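## Task

Nests N1, N2, N3 and N4 each carry one of the plates E01, E07, E10 and E70, and only the ID labels reveal which plate sits where. First build a stack in rack S1 from the bottom up: E01 lying flat on the rack floor, then E07, then E10, each upper plate fully seated in the one beneath, with every labelled short end toward the rack's front (the side facing the robot). Second, release the plates and press the START key on post KP until it latches. Do not press START (lighting it already counts) unless that stack is exactly right and E70 sits correctly in its own nest. Third, return all four plates so each lies flat within the locators of the nest it came from, with well A1 at the corner marked A1, while START stays latched. A short drop of a few millimetres on set-down is fine; a long fall at any moment fails. Nothing may rely on the gripper to stay in place at the end: open and move the hand away.

## Robot and tools

Robot: a single four-axis SCARA arm (lift, shoulder, elbow, wrist yaw) carrying a two-finger parallel gripper that always stays level; it cannot tilt. The controlled point, end_effector_position, is the midpoint between the two rubber pads, about 2 to 3 cm back from the fingertips. The fingers point along the gripper's +x axis and spread along its y axis. The fingertips never touch each other even when closed, so a key is pressed with one fingertip.

Frames: the scene frame has its origin on the table surface under the arm base, +z up, and +y to the left when looking along +x. Motion offsets, however, are expressed in the gripper's own axes (x along fingers, y across, z up), and rz rotates about the gripper z axis from +x toward +y.

Plate orientation: on every labelled item, well A1 lies at the labelled short end, in the corner on the far side from the labelled long side.

execute_actions(actions): actions is a list of actions; each action is a list of up to 15 rows, and each row is 5 numbers in [-1, 1]: dx, dy, dz, rz, opening. One row applies for one control step of 1/30 s; an action spans 15 steps (0.5 s), and a short table repeats its final row. dx, dy, dz, rz are an offset (not a pose) from the gripper's measured pose at the start of that action, in gripper axes; for the first action of a call that start is the last pose reported in the scene. Every row refers to that same start, so rows do not add up. Scale: 1.0 equals 0.6 m for dx/dy/dz and 180 degrees for rz. opening is absolute: +1 fully open (0.140 m), -1 closed (pads still 0.066 m apart). Going from open to closed needs at least about 0.6 s. An empty list just returns the current state and images. Per step, the commanded pose is clipped to within 70 mm and 16 degrees of the measured pose, so long reaches need several actions; after an action the arm only continues to the last clipped pose.

move(target, speed, blocking): target is one row in the same layout and scale, an offset in gripper axes from the pose shown in the scene's latest result that reports one; its opening is absolute and sent when the move begins. The hand follows a straight path lasting 0.5 to 10 s (longer paths halt early). speed is the top path speed in m/s, 0.002 to 0.5, default 0.25; rotation is capped at twice that in rad/s. The path ignores obstacles, and the real hand can lag, drift and overshoot the speed, mostly near full extension. Faster contact hits harder, and aiming further past a contact presses harder. With blocking=false a result comes back after 0.5 s while the arm keeps going; then use wait or stop before any new execute_actions or move. The extra move: line reports the ending (done near target, off_target, moving, held, fault) and limits (paced = pose clipped; held = some steps blocked, after which the arm may surge faster than speed), plus the distance from target.

wait(seconds): 0 to 10 s; the arm keeps its last command, and a running move continues (returns early when it ends). stop(): brakes a running move; it needs braking room, and the fingers keep moving. zoom_image(camera, region): camera is cam_head_left, cam_head_right or cam_wrist (each 504x504); region is [x0, y0, x1, y1] in that camera's pixels, origin top-left, at most 504 by 504. finished_scene(scene): ends the current scene, given by its number; irreversible.

Results: a state line with end_effector_position (m) and end_effector_quat_wxyz in the scene frame (less accurate at long reach); Joint positions listing lift (m, 0 to 0.550), shoulder (-2 to 2), elbow (-2.8 to 2.8), wrist yaw (-12.566 to 12.566, rad), then the pad gap in m; grip_measured, the finger opening on the command scale (may be off by about 1 mm consistently); Hand target, the pose the controller is heading to; a pose unreachable line when a clearance check altered or blocked a command; camera images and changed calibration values; MOTOR HOT from 85 °C and OVER-TEMPERATURE FAULT at 100 °C, which brakes the arm until cooled.

Gripping: to hold a plate, keep commanding an opening about 0.04 below grip_measured (less for a lighter grip). Pads manage about 18 N each; a fast close can squeeze harder or bounce open.

Cautions: keep the elbow reading at least 0.4 rad away from 0, or the arm may fold and fault. Contact torque at a joint's load limit (lift 52.8 N, shoulder 7.92 N m, elbow 3.96 N m, wrist yaw 1.32 N m, including the held load) stops the arm for 10 s and drops the rest of the call. Because offsets start from the measured pose, repeating a small offset against a rigid object does not push further, but against something yielding it does. Loose objects may occasionally be nudged by outside pushes. Never knock anything off the table, avoid drops taller than a few millimetres, slams and hard presses, and open the gripper and back away before ending a scene.

Each tool is called as name(argument=value, ...) on one line, values as JSON.

## Session

I'll start by getting the current state and images.

execute_actions(actions=[])

Scene clock: 0.00 s.
end_effector_position=(+0.7584, +0.1695, +0.3787) grip_measured=+1.00 end_effector_quat_wxyz=(+0.994, +0.000, +0.000, +0.107)
Joint positions: [ 0.374  0.718  2.236 -2.74   0.14 ]
Hand target: +0.758, +0.169, +0.379; +0.994, +0.000, +0.000, +0.107

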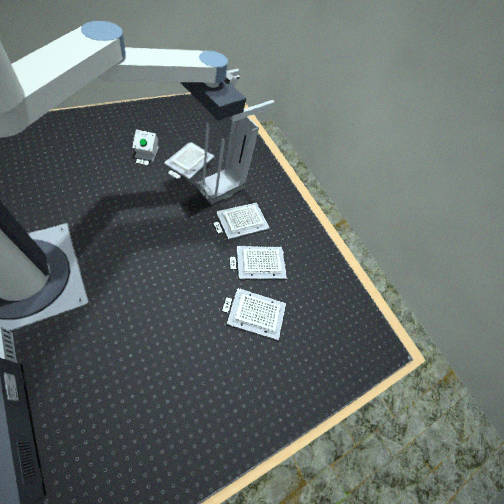

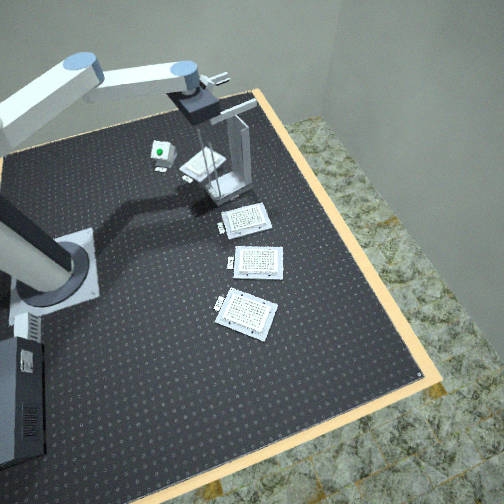

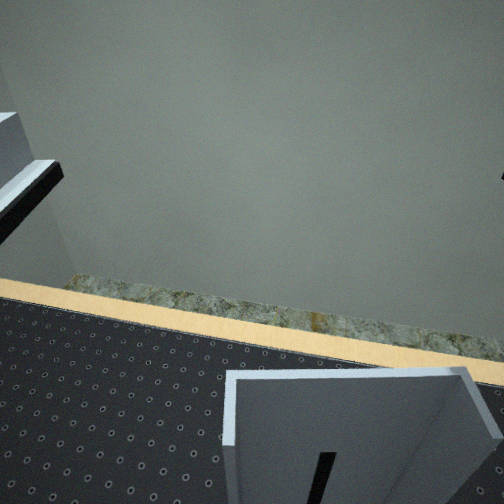

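zoom_image(camera="cam_head_left", region=[120, 100, 300, 350])

zoom_image(camera="cam_head_right", region=[130, 90, 300, 350])

Region (120, 100, 300, 350) of cam_head_left's 504x504 image, scaled by 2.016, with more detail than that image has; it fills the left 363 columns of this view, and the rest is white.

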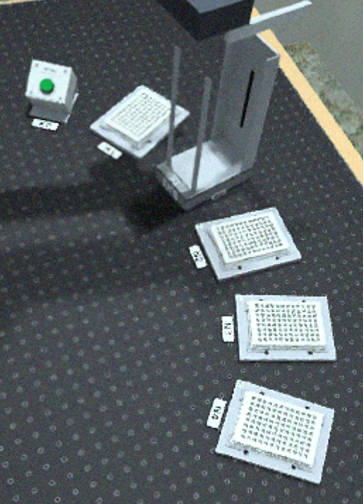

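Region (130, 90, 300, 350) of cam_head_right's 504x504 image, scaled by 1.938, with more detail than that image has; it fills the left 330 columns of this view, and the rest is white.

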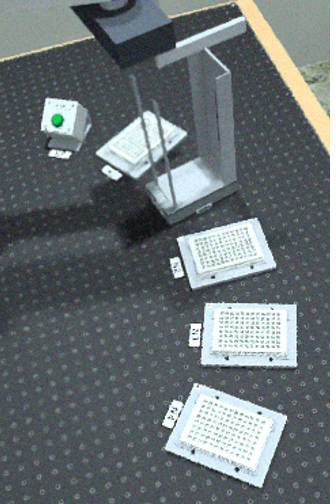

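move(target=[-0.49, -0.258, 0, -0.113, 1], speed=0.3)

Scene clock: 26.53 s.
end_effector_position=(+0.5041, -0.0447, +0.3787) grip_measured=+1.00 end_effector_quat_wxyz=(+0.998, +0.000, +0.000, -0.070)
Joint positions: [ 0.374  0.874  0.742 -1.757  0.14 ]
Hand target: +0.504, -0.045, +0.379; +0.998, +0.000, +0.000, -0.070
Off the commanded pose: 0.000 m, 0 deg.
move: done
camera_calibration (this result's frames):
cam_wrist: T_world_to_cam=[[-0.134969, -0.990849, -0.0014632, 0.0343633], [-0.59539, 0.0822814, -0.799212, 0.594288], [0.792019, -0.106997, -0.601047, -0.0805802], [0, 0, 0, 1]] pos_world=[0.422293, -0.023472, 0.42658]

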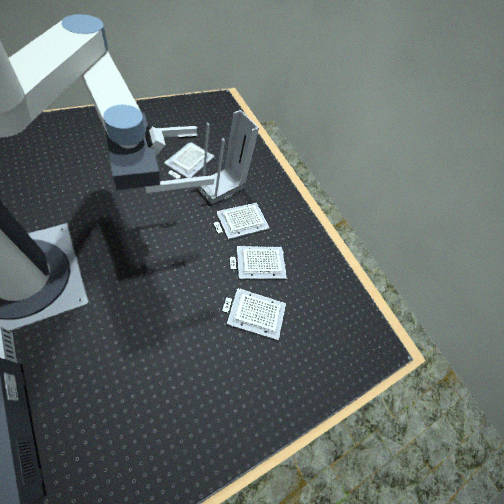

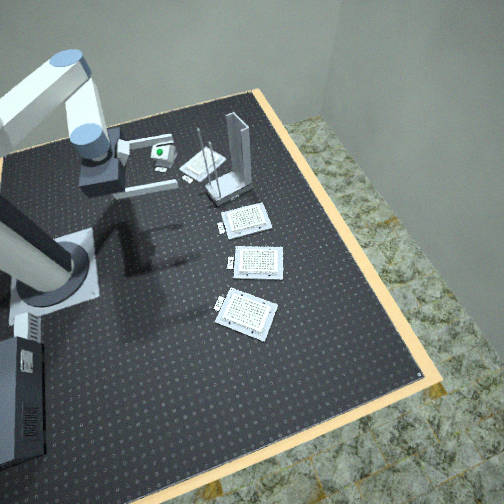

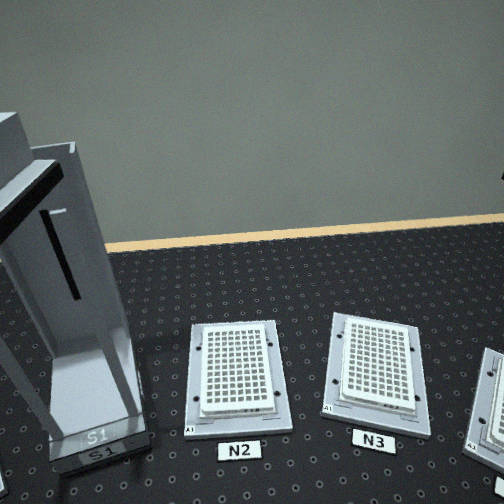

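move(target=[0, 0, -0.5, 0, 1], speed=0.3)

Scene clock: 30.03 s.
end_effector_position=(+0.5041, -0.0447, +0.0786) grip_measured=+1.00 end_effector_quat_wxyz=(+0.998, +0.000, +0.000, -0.070)
Joint positions: [ 0.074  0.874  0.742 -1.757  0.14 ]
Hand target: +0.504, -0.045, +0.079; +0.998, +0.000, +0.000, -0.070
Off the commanded pose: 0.000 m, 0 deg.
move: done
camera_calibration (this result's frames):
cam_wrist: T_world_to_cam=[[-0.134997, -0.990845, -0.0014632, 0.0339337], [-0.595388, 0.0822982, -0.799212, 0.354471], [0.792016, -0.10702, -0.601047, -0.260922], [0, 0, 0, 1]] pos_world=[0.422283, -0.0234731, 0.126521]

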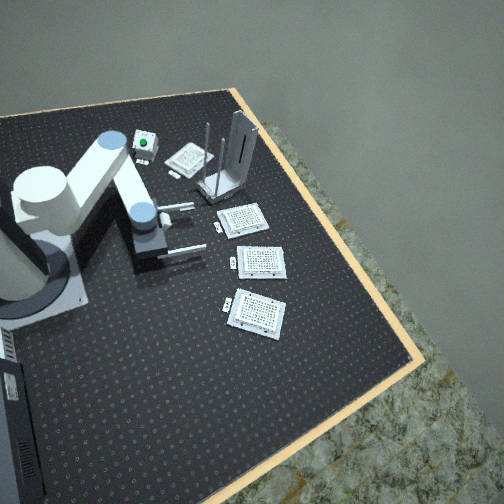

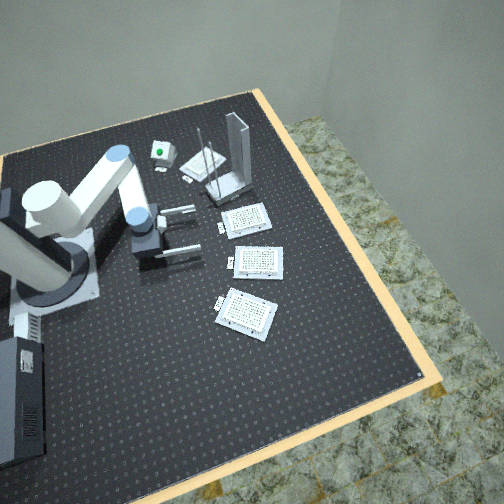

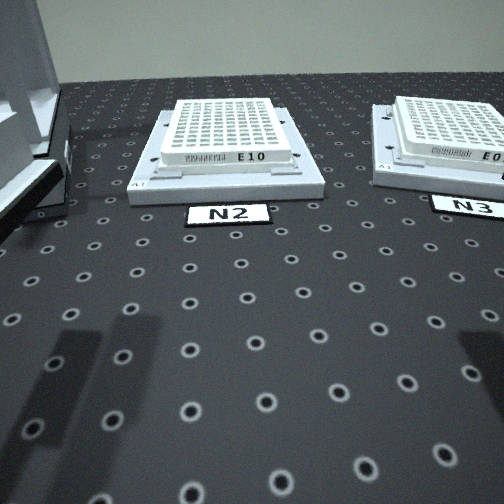

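move(target=[0, 0, 0, -0.15, 1], speed=0.3)

Scene clock: 33.60 s.
end_effector_position=(+0.5041, -0.0446, +0.0786) grip_measured=+1.00 end_effector_quat_wxyz=(+0.954, +0.000, +0.000, -0.301)
Joint positions: [ 0.074  1.143  0.85  -2.604  0.14 ]
Hand target: +0.504, -0.045, +0.079; +0.954, +0.000, +0.000, -0.301
Off the commanded pose: 0.000 m, 0 deg.
move: done
camera_calibration (this result's frames):
cam_wrist: T_world_to_cam=[[-0.56971, -0.821844, -0.0014632, 0.260674], [-0.493302, 0.343385, -0.799212, 0.314653], [0.65733, -0.454598, -0.601047, -0.208525], [0, 0, 0, 1]] pos_world=[0.440798, 0.0113915, 0.126523]

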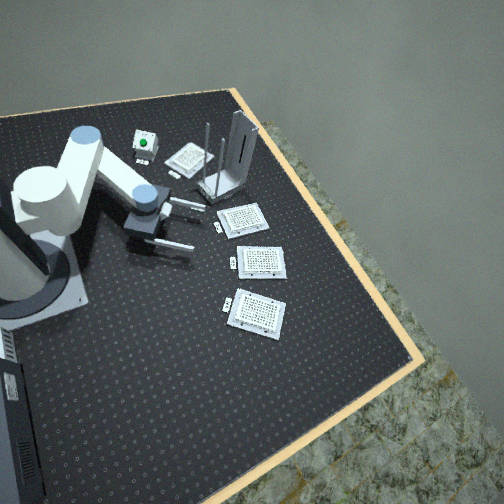

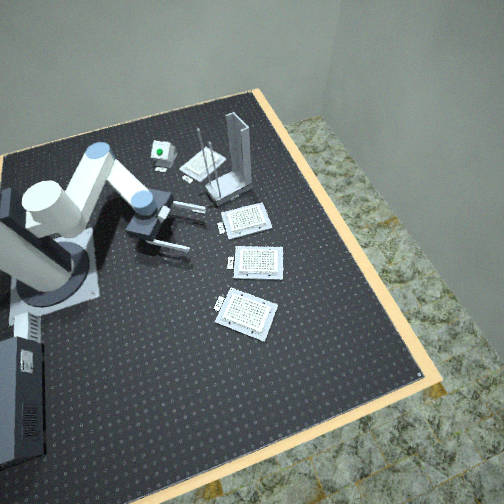

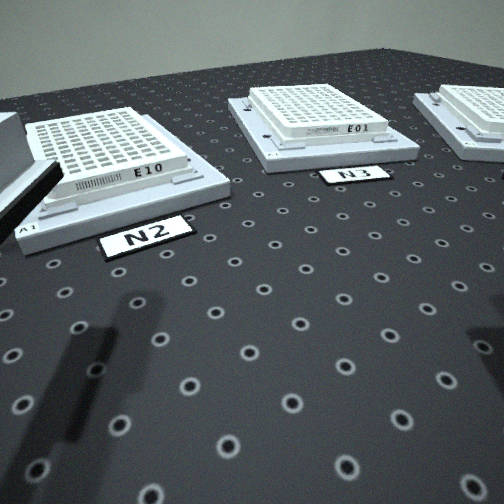

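move(target=[0.05, -0.05, 0, -0.17, 1], speed=0.3)

Scene clock: 36.17 s.
end_effector_position=(+0.5115, -0.0864, +0.0786) grip_measured=+1.00 end_effector_quat_wxyz=(+0.840, +0.000, +0.000, -0.542)
Joint positions: [ 0.074  1.029  1.136 -3.311  0.14 ]
Hand target: +0.511, -0.086, +0.079; +0.840, +0.000, +0.000, -0.542
Off the commanded pose: 0.000 m, 0 deg.
move: done
camera_calibration (this result's frames):
cam_wrist: T_world_to_cam=[[-0.908651, -0.417553, -0.0014632, 0.438838], [-0.249907, 0.546632, -0.799212, 0.225702], [0.334513, -0.72584, -0.601047, -0.0906799], [0, 0, 0, 1]] pos_world=[0.485489, -0.00595654, 0.126523]

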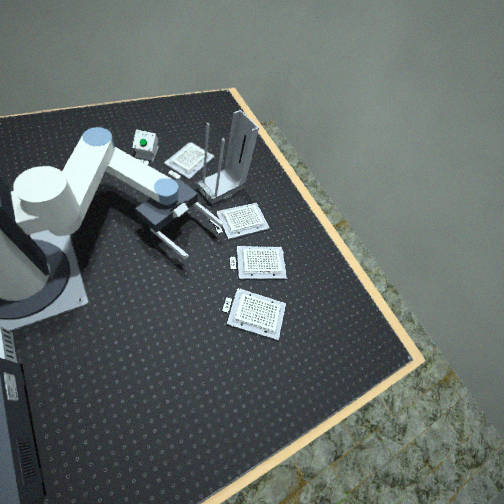

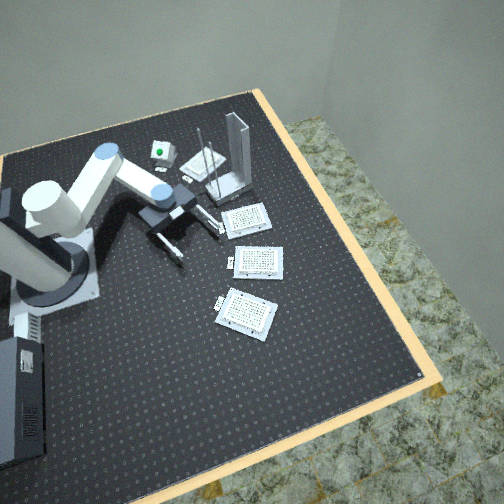

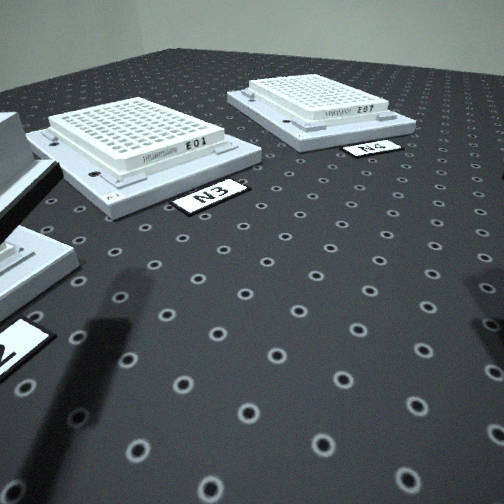

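zoom_image(camera="cam_wrist", region=[210, 60, 430, 170])

Region (210, 60, 430, 170) of cam_wrist's 504x504 image, scaled by 2.291, with more detail than that image has.

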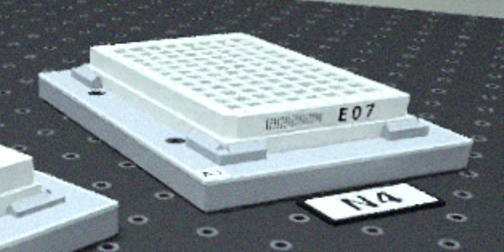

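move(target=[0.3997, 0.1855, 0.0833, 0.2203, 1], speed=0.3)

Scene clock: 59.90 s.
end_effector_position=(+0.7120, -0.2589, +0.1286) grip_measured=+1.00 end_effector_quat_wxyz=(+0.974, +0.000, +0.000, -0.225)
Joint positions: [ 0.124  0.012  2.137 -2.602  0.14 ]
Hand target: +0.712, -0.259, +0.129; +0.974, +0.000, +0.000, -0.225
Off the commanded pose: 0.000 m, 0 deg.
move: done
camera_calibration (this result's frames):
cam_wrist: T_world_to_cam=[[-0.433125, -0.901333, -0.0014632, 0.0852429], [-0.541238, 0.261383, -0.799212, 0.543616], [0.720739, -0.345367, -0.601047, -0.429406], [0, 0, 0, 1]] pos_world=[0.640636, -0.213562, 0.176496]

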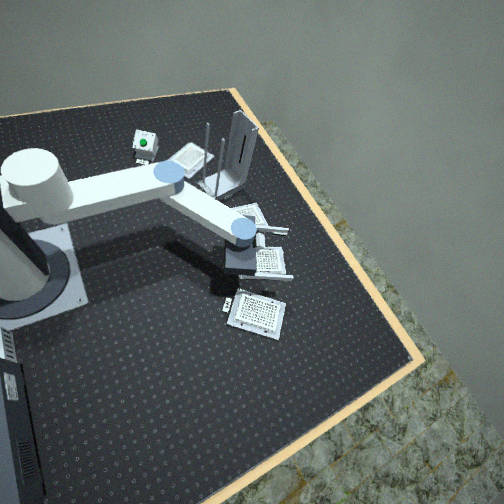

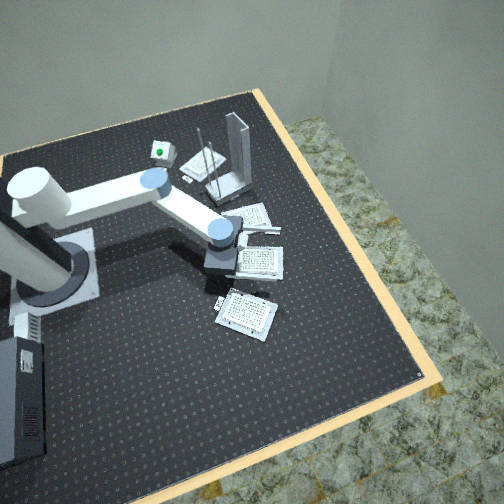

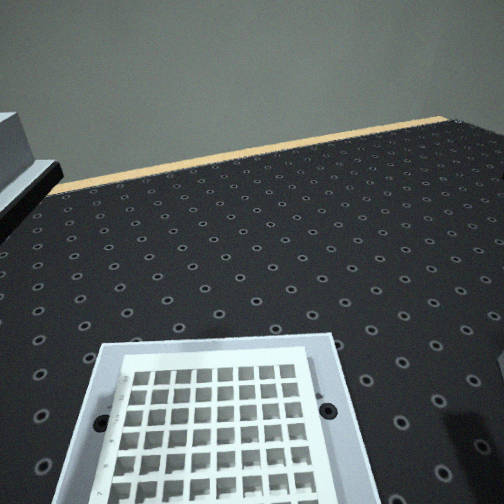

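zoom_image(camera="cam_wrist", region=[40, 320, 400, 504])

Region (40, 320, 400, 504) of cam_wrist's 504x504 image, scaled by 1.400, with more detail than that image has; it fills the top 258 rows of this view, and the rest is white.

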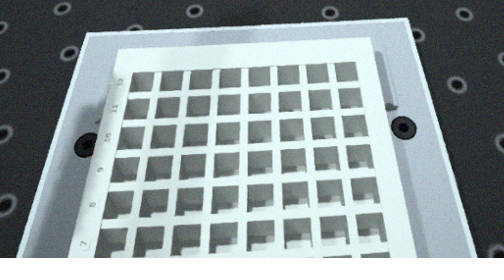

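move(target=[-0.0623, 0.0365, -0.1, 0.0211, 1], speed=0.15)

Scene clock: 81.83 s.
end_effector_position=(+0.6880, -0.2228, +0.0685) grip_measured=+1.00 end_effector_quat_wxyz=(+0.981, +0.000, +0.000, -0.192)
Joint positions: [ 0.064  0.161  1.872 -2.42   0.14 ]
Hand target: +0.688, -0.223, +0.069; +0.981, +0.000, +0.000, -0.192
Off the commanded pose: 0.000 m, 0 deg.
move: done
camera_calibration (this result's frames):
cam_wrist: T_world_to_cam=[[-0.372454, -0.928049, -0.0014632, 0.0596422], [-0.557367, 0.224948, -0.799212, 0.476169], [0.742038, -0.296854, -0.601047, -0.439583], [0, 0, 0, 1]] pos_world=[0.613802, -0.182254, 0.116437]

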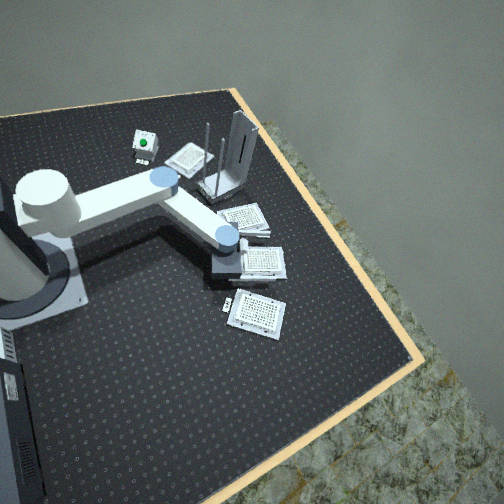

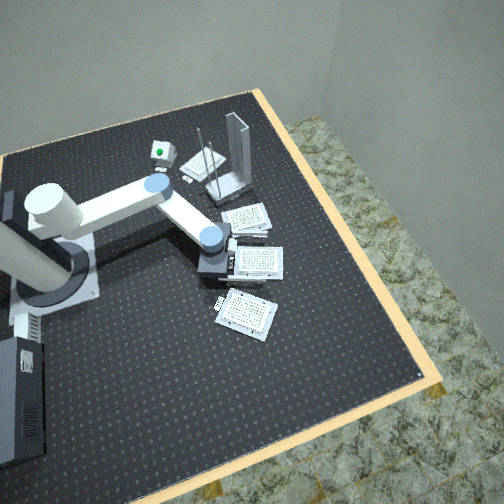

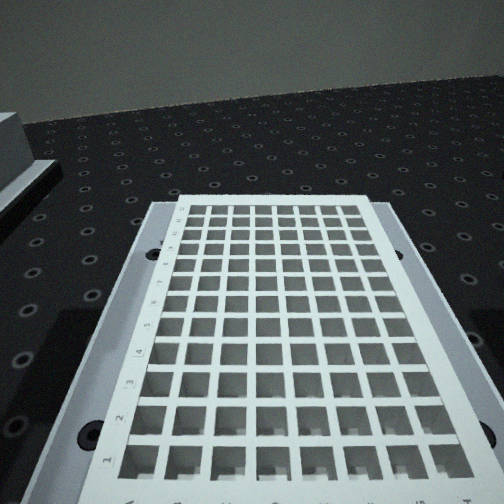

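move(target=[-0.0033, 0, -0.0583, 0, 1], speed=0.08)

Scene clock: 95.13 s.
end_effector_position=(+0.6862, -0.2221, +0.0335) grip_measured=+1.00 end_effector_quat_wxyz=(+0.981, +0.000, +0.000, -0.192)
Joint positions: [ 0.029  0.167  1.859 -2.413  0.14 ]
Hand target: +0.686, -0.222, +0.034; +0.981, +0.000, +0.000, -0.192
Off the commanded pose: 0.000 m, 0 deg.
move: done
camera_calibration (this result's frames):
cam_wrist: T_world_to_cam=[[-0.372701, -0.92795, -0.0014632, 0.0597251], [-0.557307, 0.225096, -0.799212, 0.446983], [0.741959, -0.297052, -0.601047, -0.459071], [0, 0, 0, 1]] pos_world=[0.611978, -0.18156, 0.0813982]

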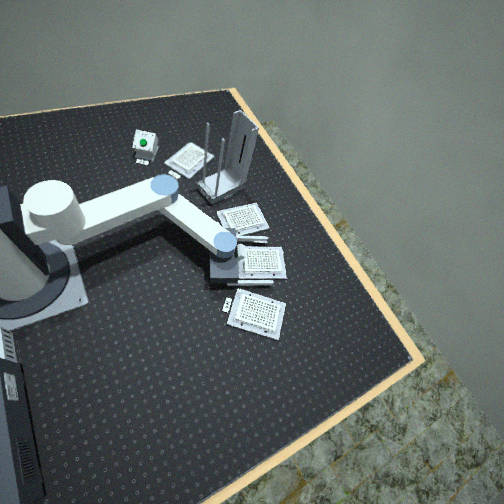

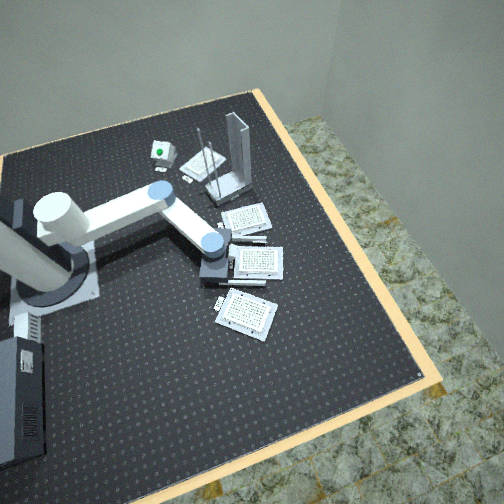

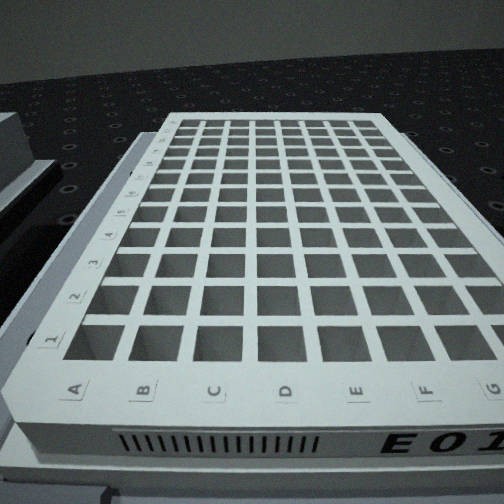

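execute_actions(actions=[[[0,0,0,0,0.6],[0,0,0,0,0.5],[0,0,0,0,0.4],[0,0,0,0,0.3],[0,0,0,0,0.2],[0,0,0,0,0.1],[0,0,0,0,0.0],[0,0,0,0,-0.1],[0,0,0,0,-0.2],[0,0,0,0,-0.3],[0,0,0,0,-0.35],[0,0,0,0,-0.4]], [[0,0,0,0,-0.42],[0,0,0,0,-0.44],[0,0,0,0,-0.46],[0,0,0,0,-0.48],[0,0,0,0,-0.50],[0,0,0,0,-0.52],[0,0,0,0,-0.54],[0,0,0,0,-0.56],[0,0,0,0,-0.58],[0,0,0,0,-0.6]]])

Scene clock: 102.23 s.
end_effector_position=(+0.6865, -0.2216, +0.0335) grip_measured=-0.56 end_effector_quat_wxyz=(+0.982, +0.000, +0.000, -0.191)
Joint positions: [ 0.029  0.167  1.86  -2.412  0.082]
Hand target: +0.686, -0.222, +0.034; +0.981, +0.000, +0.000, -0.192
Off the commanded pose: 0.001 m, 0 deg.
camera_calibration (this result's frames):
cam_wrist: T_world_to_cam=[[-0.370671, -0.928763, -0.0014632, 0.0587554], [-0.557798, 0.223877, -0.799212, 0.447148], [0.742606, -0.295429, -0.601047, -0.459211], [0, 0, 0, 1]] pos_world=[0.61221, -0.181201, 0.0814445]

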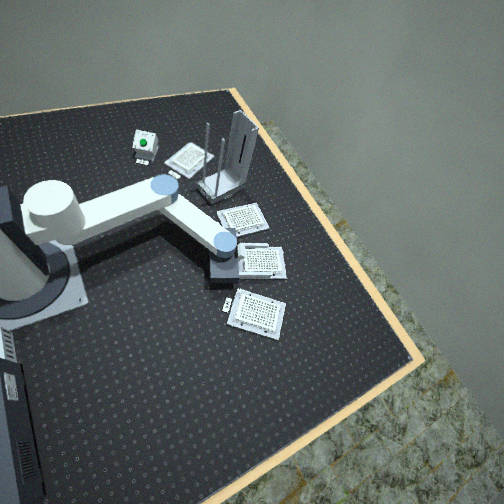

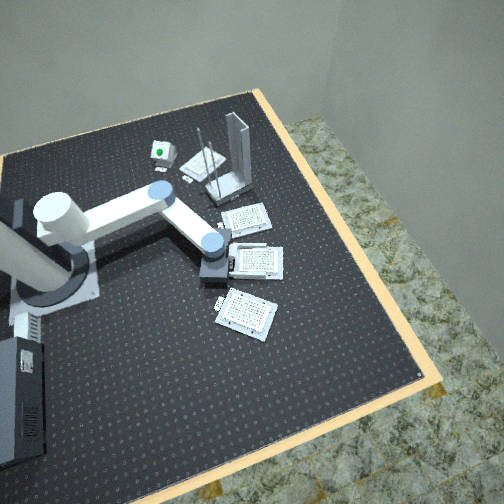

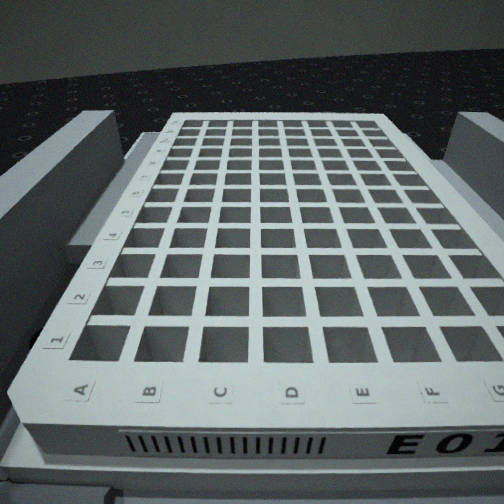

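move(target=[0, 0, 0.5025, 0, -0.6], speed=0.25)

Scene clock: 119.63 s.
end_effector_position=(+0.6865, -0.2215, +0.3351) grip_measured=-0.56 end_effector_quat_wxyz=(+0.982, +0.000, +0.000, -0.191)
Joint positions: [ 0.33   0.167  1.86  -2.412  0.082]
Hand target: +0.686, -0.222, +0.335; +0.982, +0.000, +0.000, -0.191
Off the commanded pose: 0.000 m, 0 deg.
move: done
camera_calibration (this result's frames):
cam_wrist: T_world_to_cam=[[-0.370598, -0.928792, -0.0014632, 0.0591604], [-0.557816, 0.223834, -0.799212, 0.688156], [0.74263, -0.295371, -0.601047, -0.277978], [0, 0, 0, 1]] pos_world=[0.612223, -0.181191, 0.382991]

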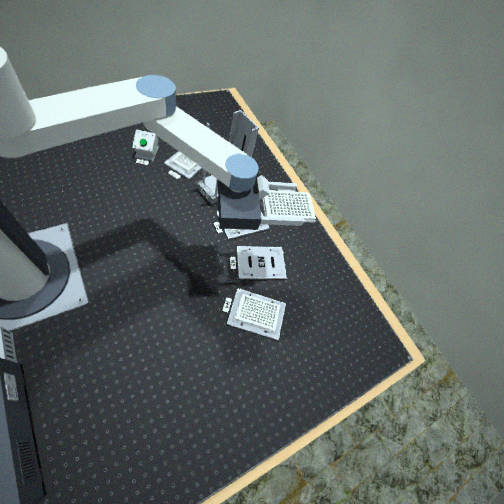

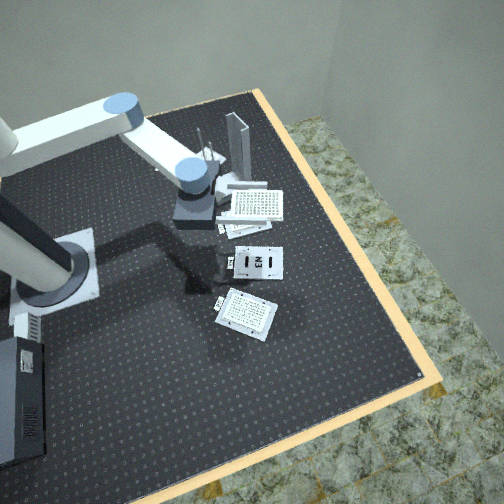

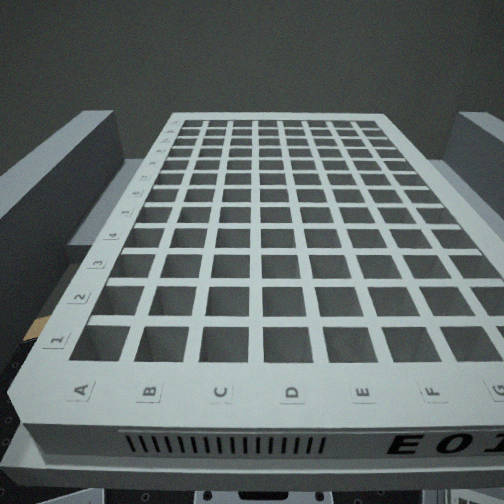

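move(target=[-0.4312, 0.3872, 0, 0.1931, -0.6], speed=0.25)

Scene clock: 125.40 s.
end_effector_position=(+0.5338, +0.0910, +0.3351) grip_measured=-0.56 end_effector_quat_wxyz=(+0.994, +0.000, +0.000, +0.111)
Joint positions: [ 0.33   1.225  0.905 -1.908  0.082]
Hand target: +0.534, +0.091, +0.335; +0.994, +0.000, +0.000, +0.111
Off the commanded pose: 0.000 m, 0 deg.
move: done
camera_calibration (this result's frames):
cam_wrist: T_world_to_cam=[[0.225712, -0.974193, -0.0014632, -0.0213682], [-0.585801, -0.134525, -0.799212, 0.580555], [0.77839, 0.181249, -0.601047, -0.134722], [0, 0, 0, 1]] pos_world=[0.449779, 0.0817006, 0.382981]

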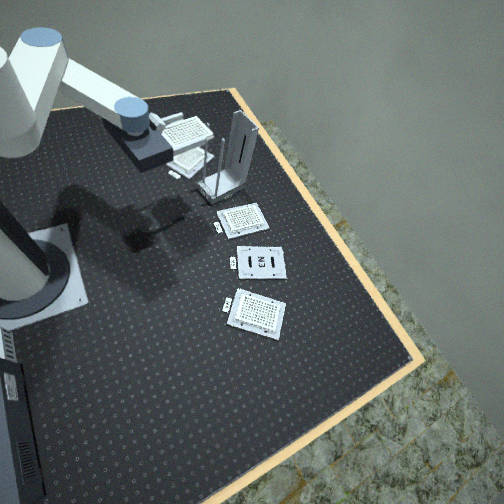

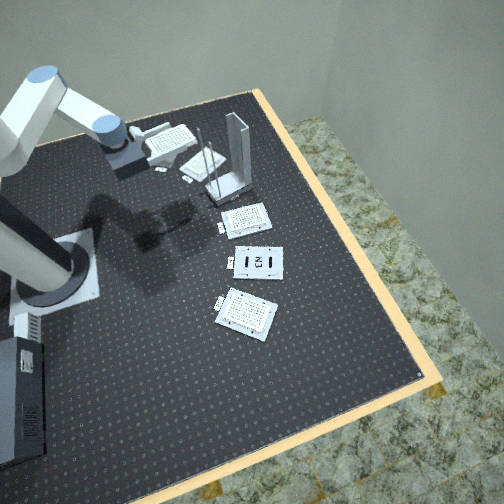

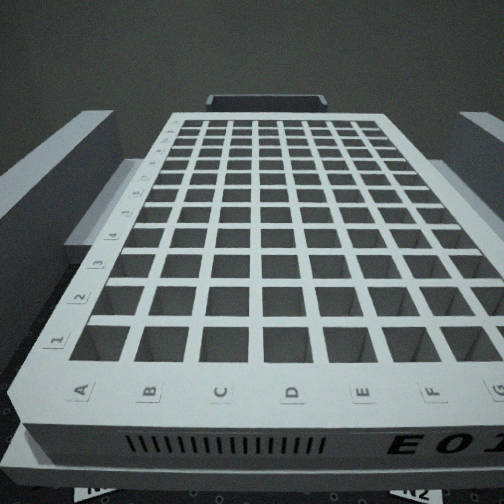

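move(target=[0, 0, -0.1, 0, -0.6], speed=0.15)

zoom_image(camera="cam_wrist", region=[100, 0, 440, 130])

Scene clock: 128.47 s.
end_effector_position=(+0.5338, +0.0909, +0.2750) grip_measured=-0.56 end_effector_quat_wxyz=(+0.994, +0.000, +0.000, +0.111)
Joint positions: [ 0.27   1.225  0.905 -1.908  0.082]
Hand target: +0.534, +0.091, +0.275; +0.994, +0.000, +0.000, +0.111
Off the commanded pose: 0.000 m, 0 deg.
move: done
camera_calibration (this result's frames):
cam_wrist: T_world_to_cam=[[0.225606, -0.974217, -0.0014632, -0.0214273], [-0.585816, -0.134461, -0.799212, 0.532541], [0.77841, 0.181165, -0.601047, -0.170822], [0, 0, 0, 1]] pos_world=[0.449775, 0.0816782, 0.322909]

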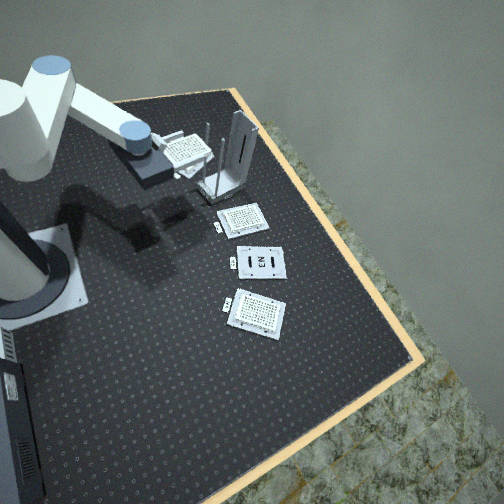

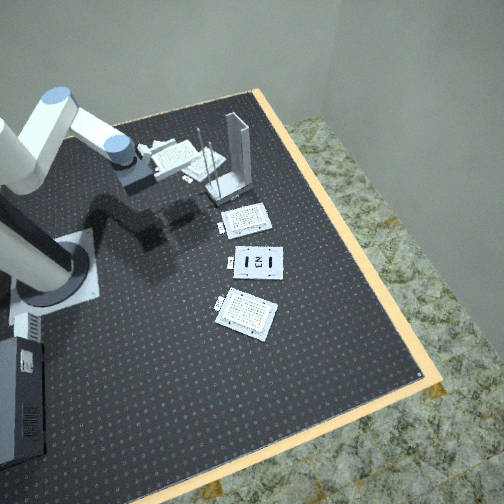

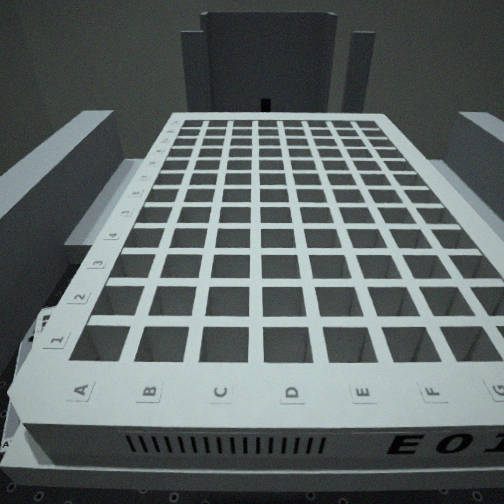

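Region (100, 0, 440, 130) of cam_wrist's 504x504 image, scaled by 1.482, with more detail than that image has; it fills the top 193 rows of this view, and the rest is white.

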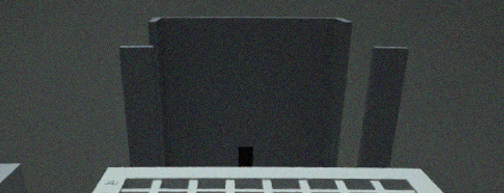

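move(target=[0, -0.0025, 0.0833, 0, -0.6], speed=0.15)

move(target=[0.2833, 0, 0, 0, -0.6], speed=0.15)

Scene clock: 145.80 s.
end_effector_position=(+0.5341, +0.0895, +0.3250) grip_measured=-0.56 end_effector_quat_wxyz=(+0.994, +0.000, +0.000, +0.111)
Joint positions: [ 0.32   1.219  0.905 -1.902  0.082]
Hand target: +0.534, +0.089, +0.325; +0.994, +0.000, +0.000, +0.111
Off the commanded pose: 0.000 m, 0 deg.
move: done
camera_calibration (this result's frames):
cam_wrist: T_world_to_cam=[[0.225529, -0.974235, -0.0014632, -0.0227842], [-0.585826, -0.134415, -0.799212, 0.572532], [0.778424, 0.181103, -0.601047, -0.140763], [0, 0, 0, 1]] pos_world=[0.450116, 0.0802521, 0.372936]

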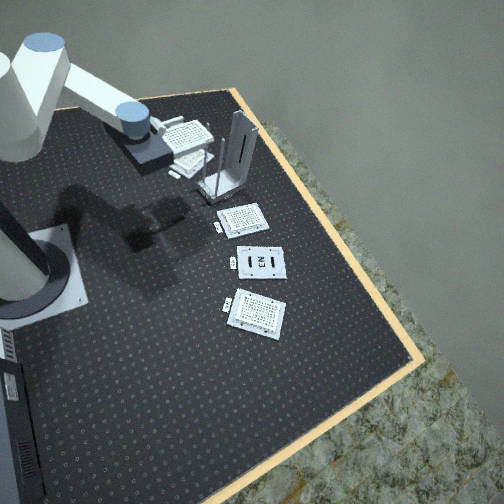

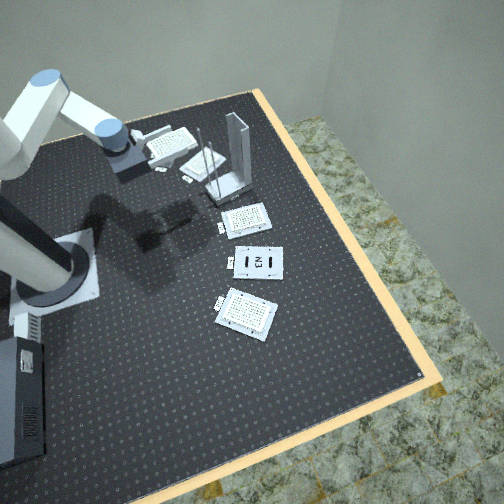

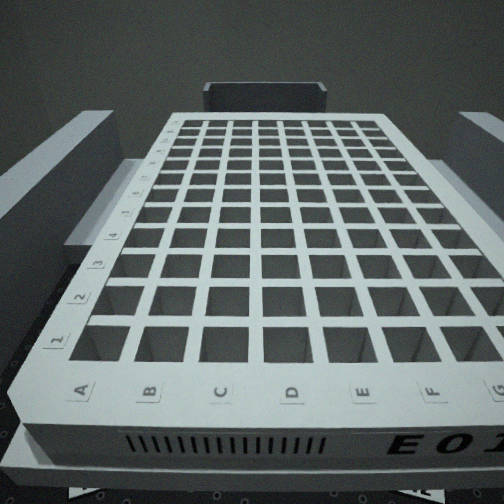

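Scene clock: 147.27 s.
end_effector_position=(+0.7000, +0.1270, +0.3250) grip_measured=-0.56 end_effector_quat_wxyz=(+0.994, +0.000, +0.000, +0.111)
Joint positions: [ 0.32   0.874  1.751 -2.403  0.082]
Hand target: +0.700, +0.127, +0.325; +0.994, +0.000, +0.000, +0.111
Off the commanded pose: 0.000 m, 0 deg.
move: done
camera_calibration (this result's frames):
cam_wrist: T_world_to_cam=[[0.225741, -0.974186, -0.0014632, -0.0238014], [-0.585797, -0.134542, -0.799212, 0.67473], [0.778385, 0.181272, -0.601047, -0.276654], [0, 0, 0, 1]] pos_world=[0.615971, 0.117743, 0.372936]

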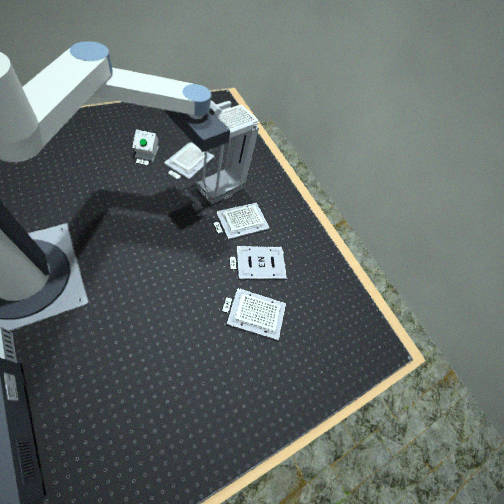

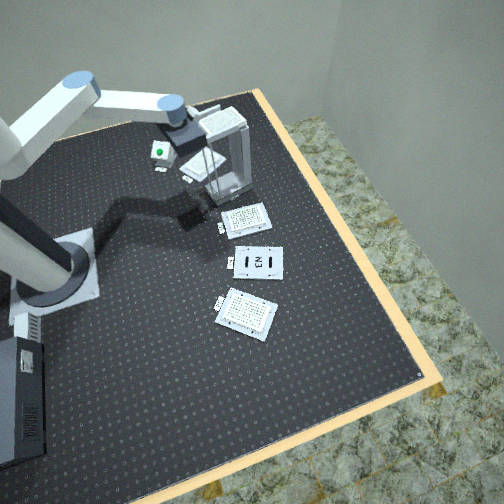

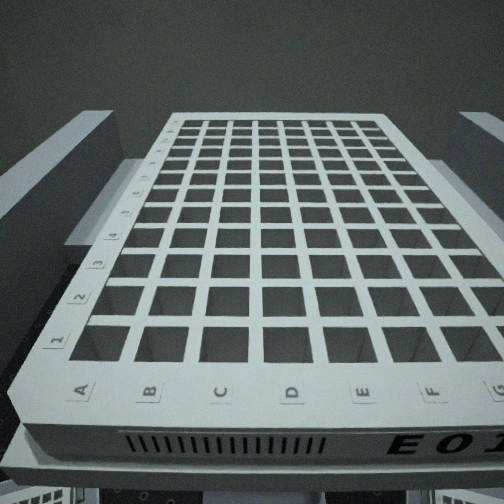

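zoom_image(camera="cam_head_right", region=[160, 90, 280, 210])

zoom_image(camera="cam_head_left", region=[165, 85, 285, 205])

Region (160, 90, 280, 210) of cam_head_right's 504x504 image, scaled by 4.200, with more detail than that image has.

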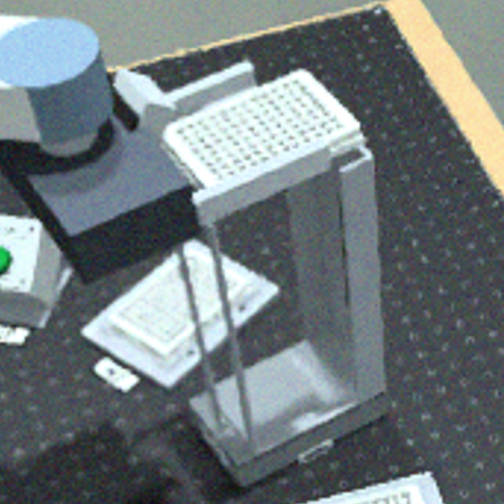

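Region (165, 85, 285, 205) of cam_head_left's 504x504 image, scaled by 4.200, with more detail than that image has.

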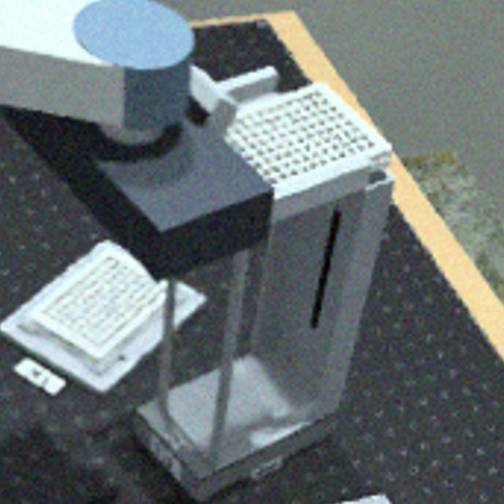

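move(target=[0, 0, -0.05, 0, -0.6], speed=0.03)

Scene clock: 151.93 s.
end_effector_position=(+0.7000, +0.1275, +0.2950) grip_measured=-0.56 end_effector_quat_wxyz=(+0.994, +0.000, +0.000, +0.112)
Joint positions: [ 0.29   0.874  1.752 -2.402  0.082]
Hand target: +0.700, +0.127, +0.295; +0.994, +0.000, +0.000, +0.111
Off the commanded pose: 0.000 m, 0 deg.
move: done
camera_calibration (this result's frames):
cam_wrist: T_world_to_cam=[[0.227491, -0.973779, -0.0014632, -0.0246704], [-0.585554, -0.135594, -0.799212, 0.650704], [0.778058, 0.18267, -0.601047, -0.29474], [0, 0, 0, 1]] pos_world=[0.61596, 0.118048, 0.342862]

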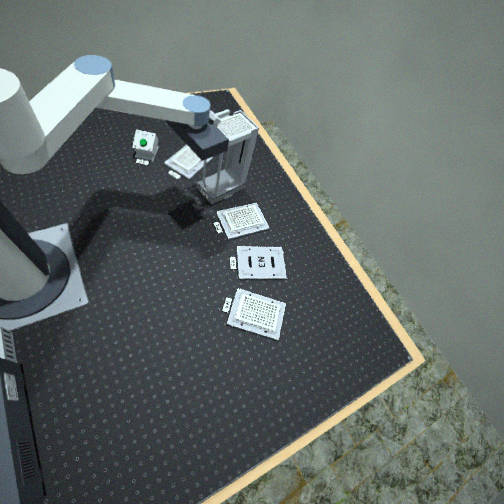

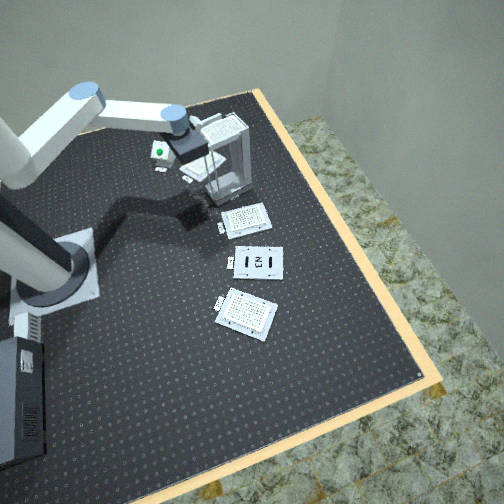

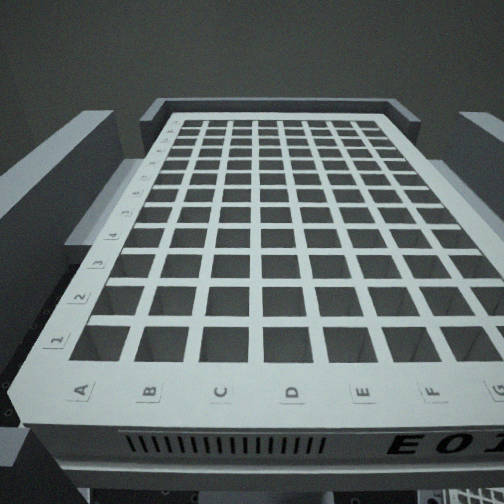

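zoom_image(camera="cam_wrist", region=[120, 80, 440, 170])

Region (120, 80, 440, 170) of cam_wrist's 504x504 image, scaled by 1.575, with more detail than that image has; it fills the top 142 rows of this view, and the rest is white.

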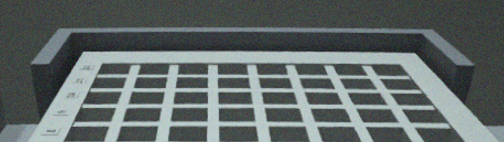

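move(target=[0, 0.0012, -0.1, 0, -0.6], speed=0.05)

Scene clock: 159.60 s.
end_effector_position=(+0.6998, +0.1281, +0.2349) grip_measured=-0.56 end_effector_quat_wxyz=(+0.994, +0.000, +0.000, +0.112)
Joint positions: [ 0.23   0.876  1.752 -2.403  0.082]
Hand target: +0.700, +0.128, +0.235; +0.994, +0.000, +0.000, +0.112
Off the commanded pose: 0.000 m, 0 deg.
move: done
camera_calibration (this result's frames):
cam_wrist: T_world_to_cam=[[0.227588, -0.973756, -0.0014632, -0.0241657], [-0.585541, -0.135653, -0.799212, 0.60269], [0.77804, 0.182748, -0.601047, -0.330841], [0, 0, 0, 1]] pos_world=[0.615807, 0.118686, 0.282791]

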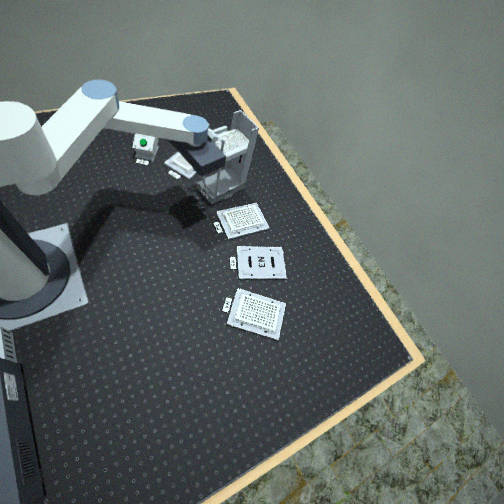

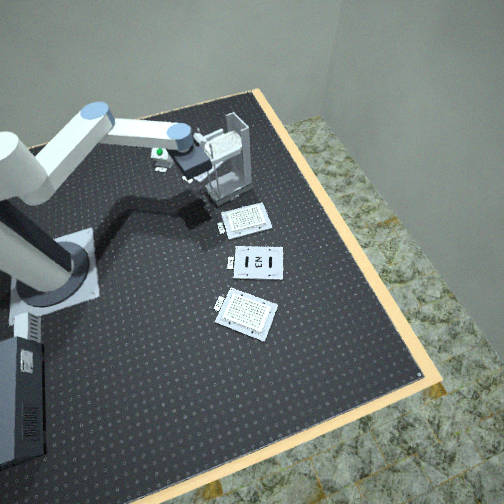

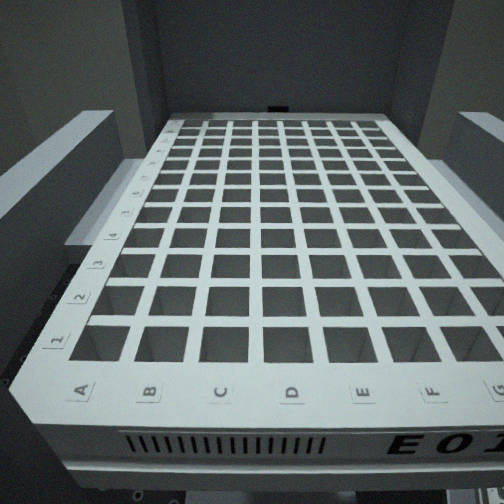

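move(target=[0, 0, -0.2833, 0, -0.6], speed=0.1)

Scene clock: 162.77 s.
end_effector_position=(+0.6998, +0.1281, +0.0648) grip_measured=-0.56 end_effector_quat_wxyz=(+0.994, +0.000, +0.000, +0.112)
Joint positions: [ 0.06   0.876  1.752 -2.403  0.082]
Hand target: +0.700, +0.128, +0.065; +0.994, +0.000, +0.000, +0.112
Off the commanded pose: 0.000 m, 0 deg.
move: done
camera_calibration (this result's frames):
cam_wrist: T_world_to_cam=[[0.227513, -0.973774, -0.0014632, -0.0243837], [-0.585551, -0.135607, -0.799212, 0.466778], [0.778054, 0.182688, -0.601047, -0.433044], [0, 0, 0, 1]] pos_world=[0.615802, 0.118666, 0.112739]

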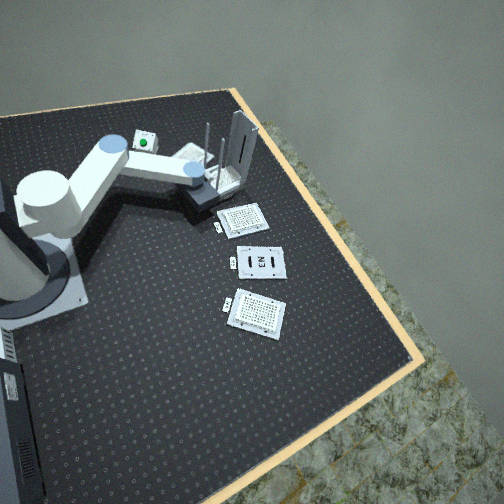

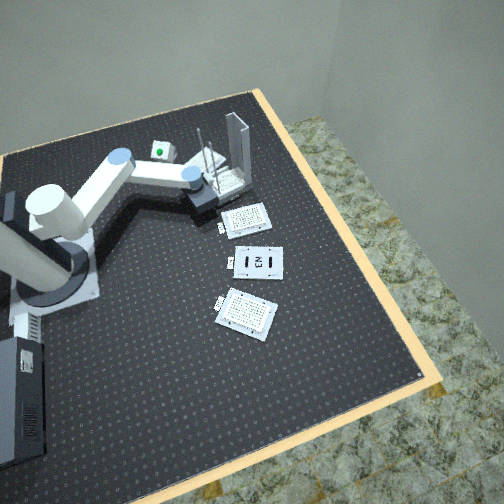

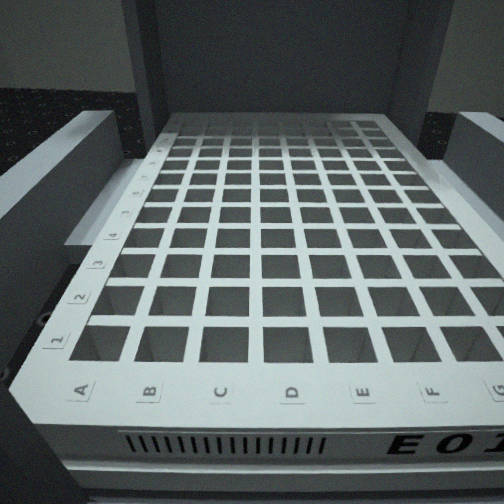

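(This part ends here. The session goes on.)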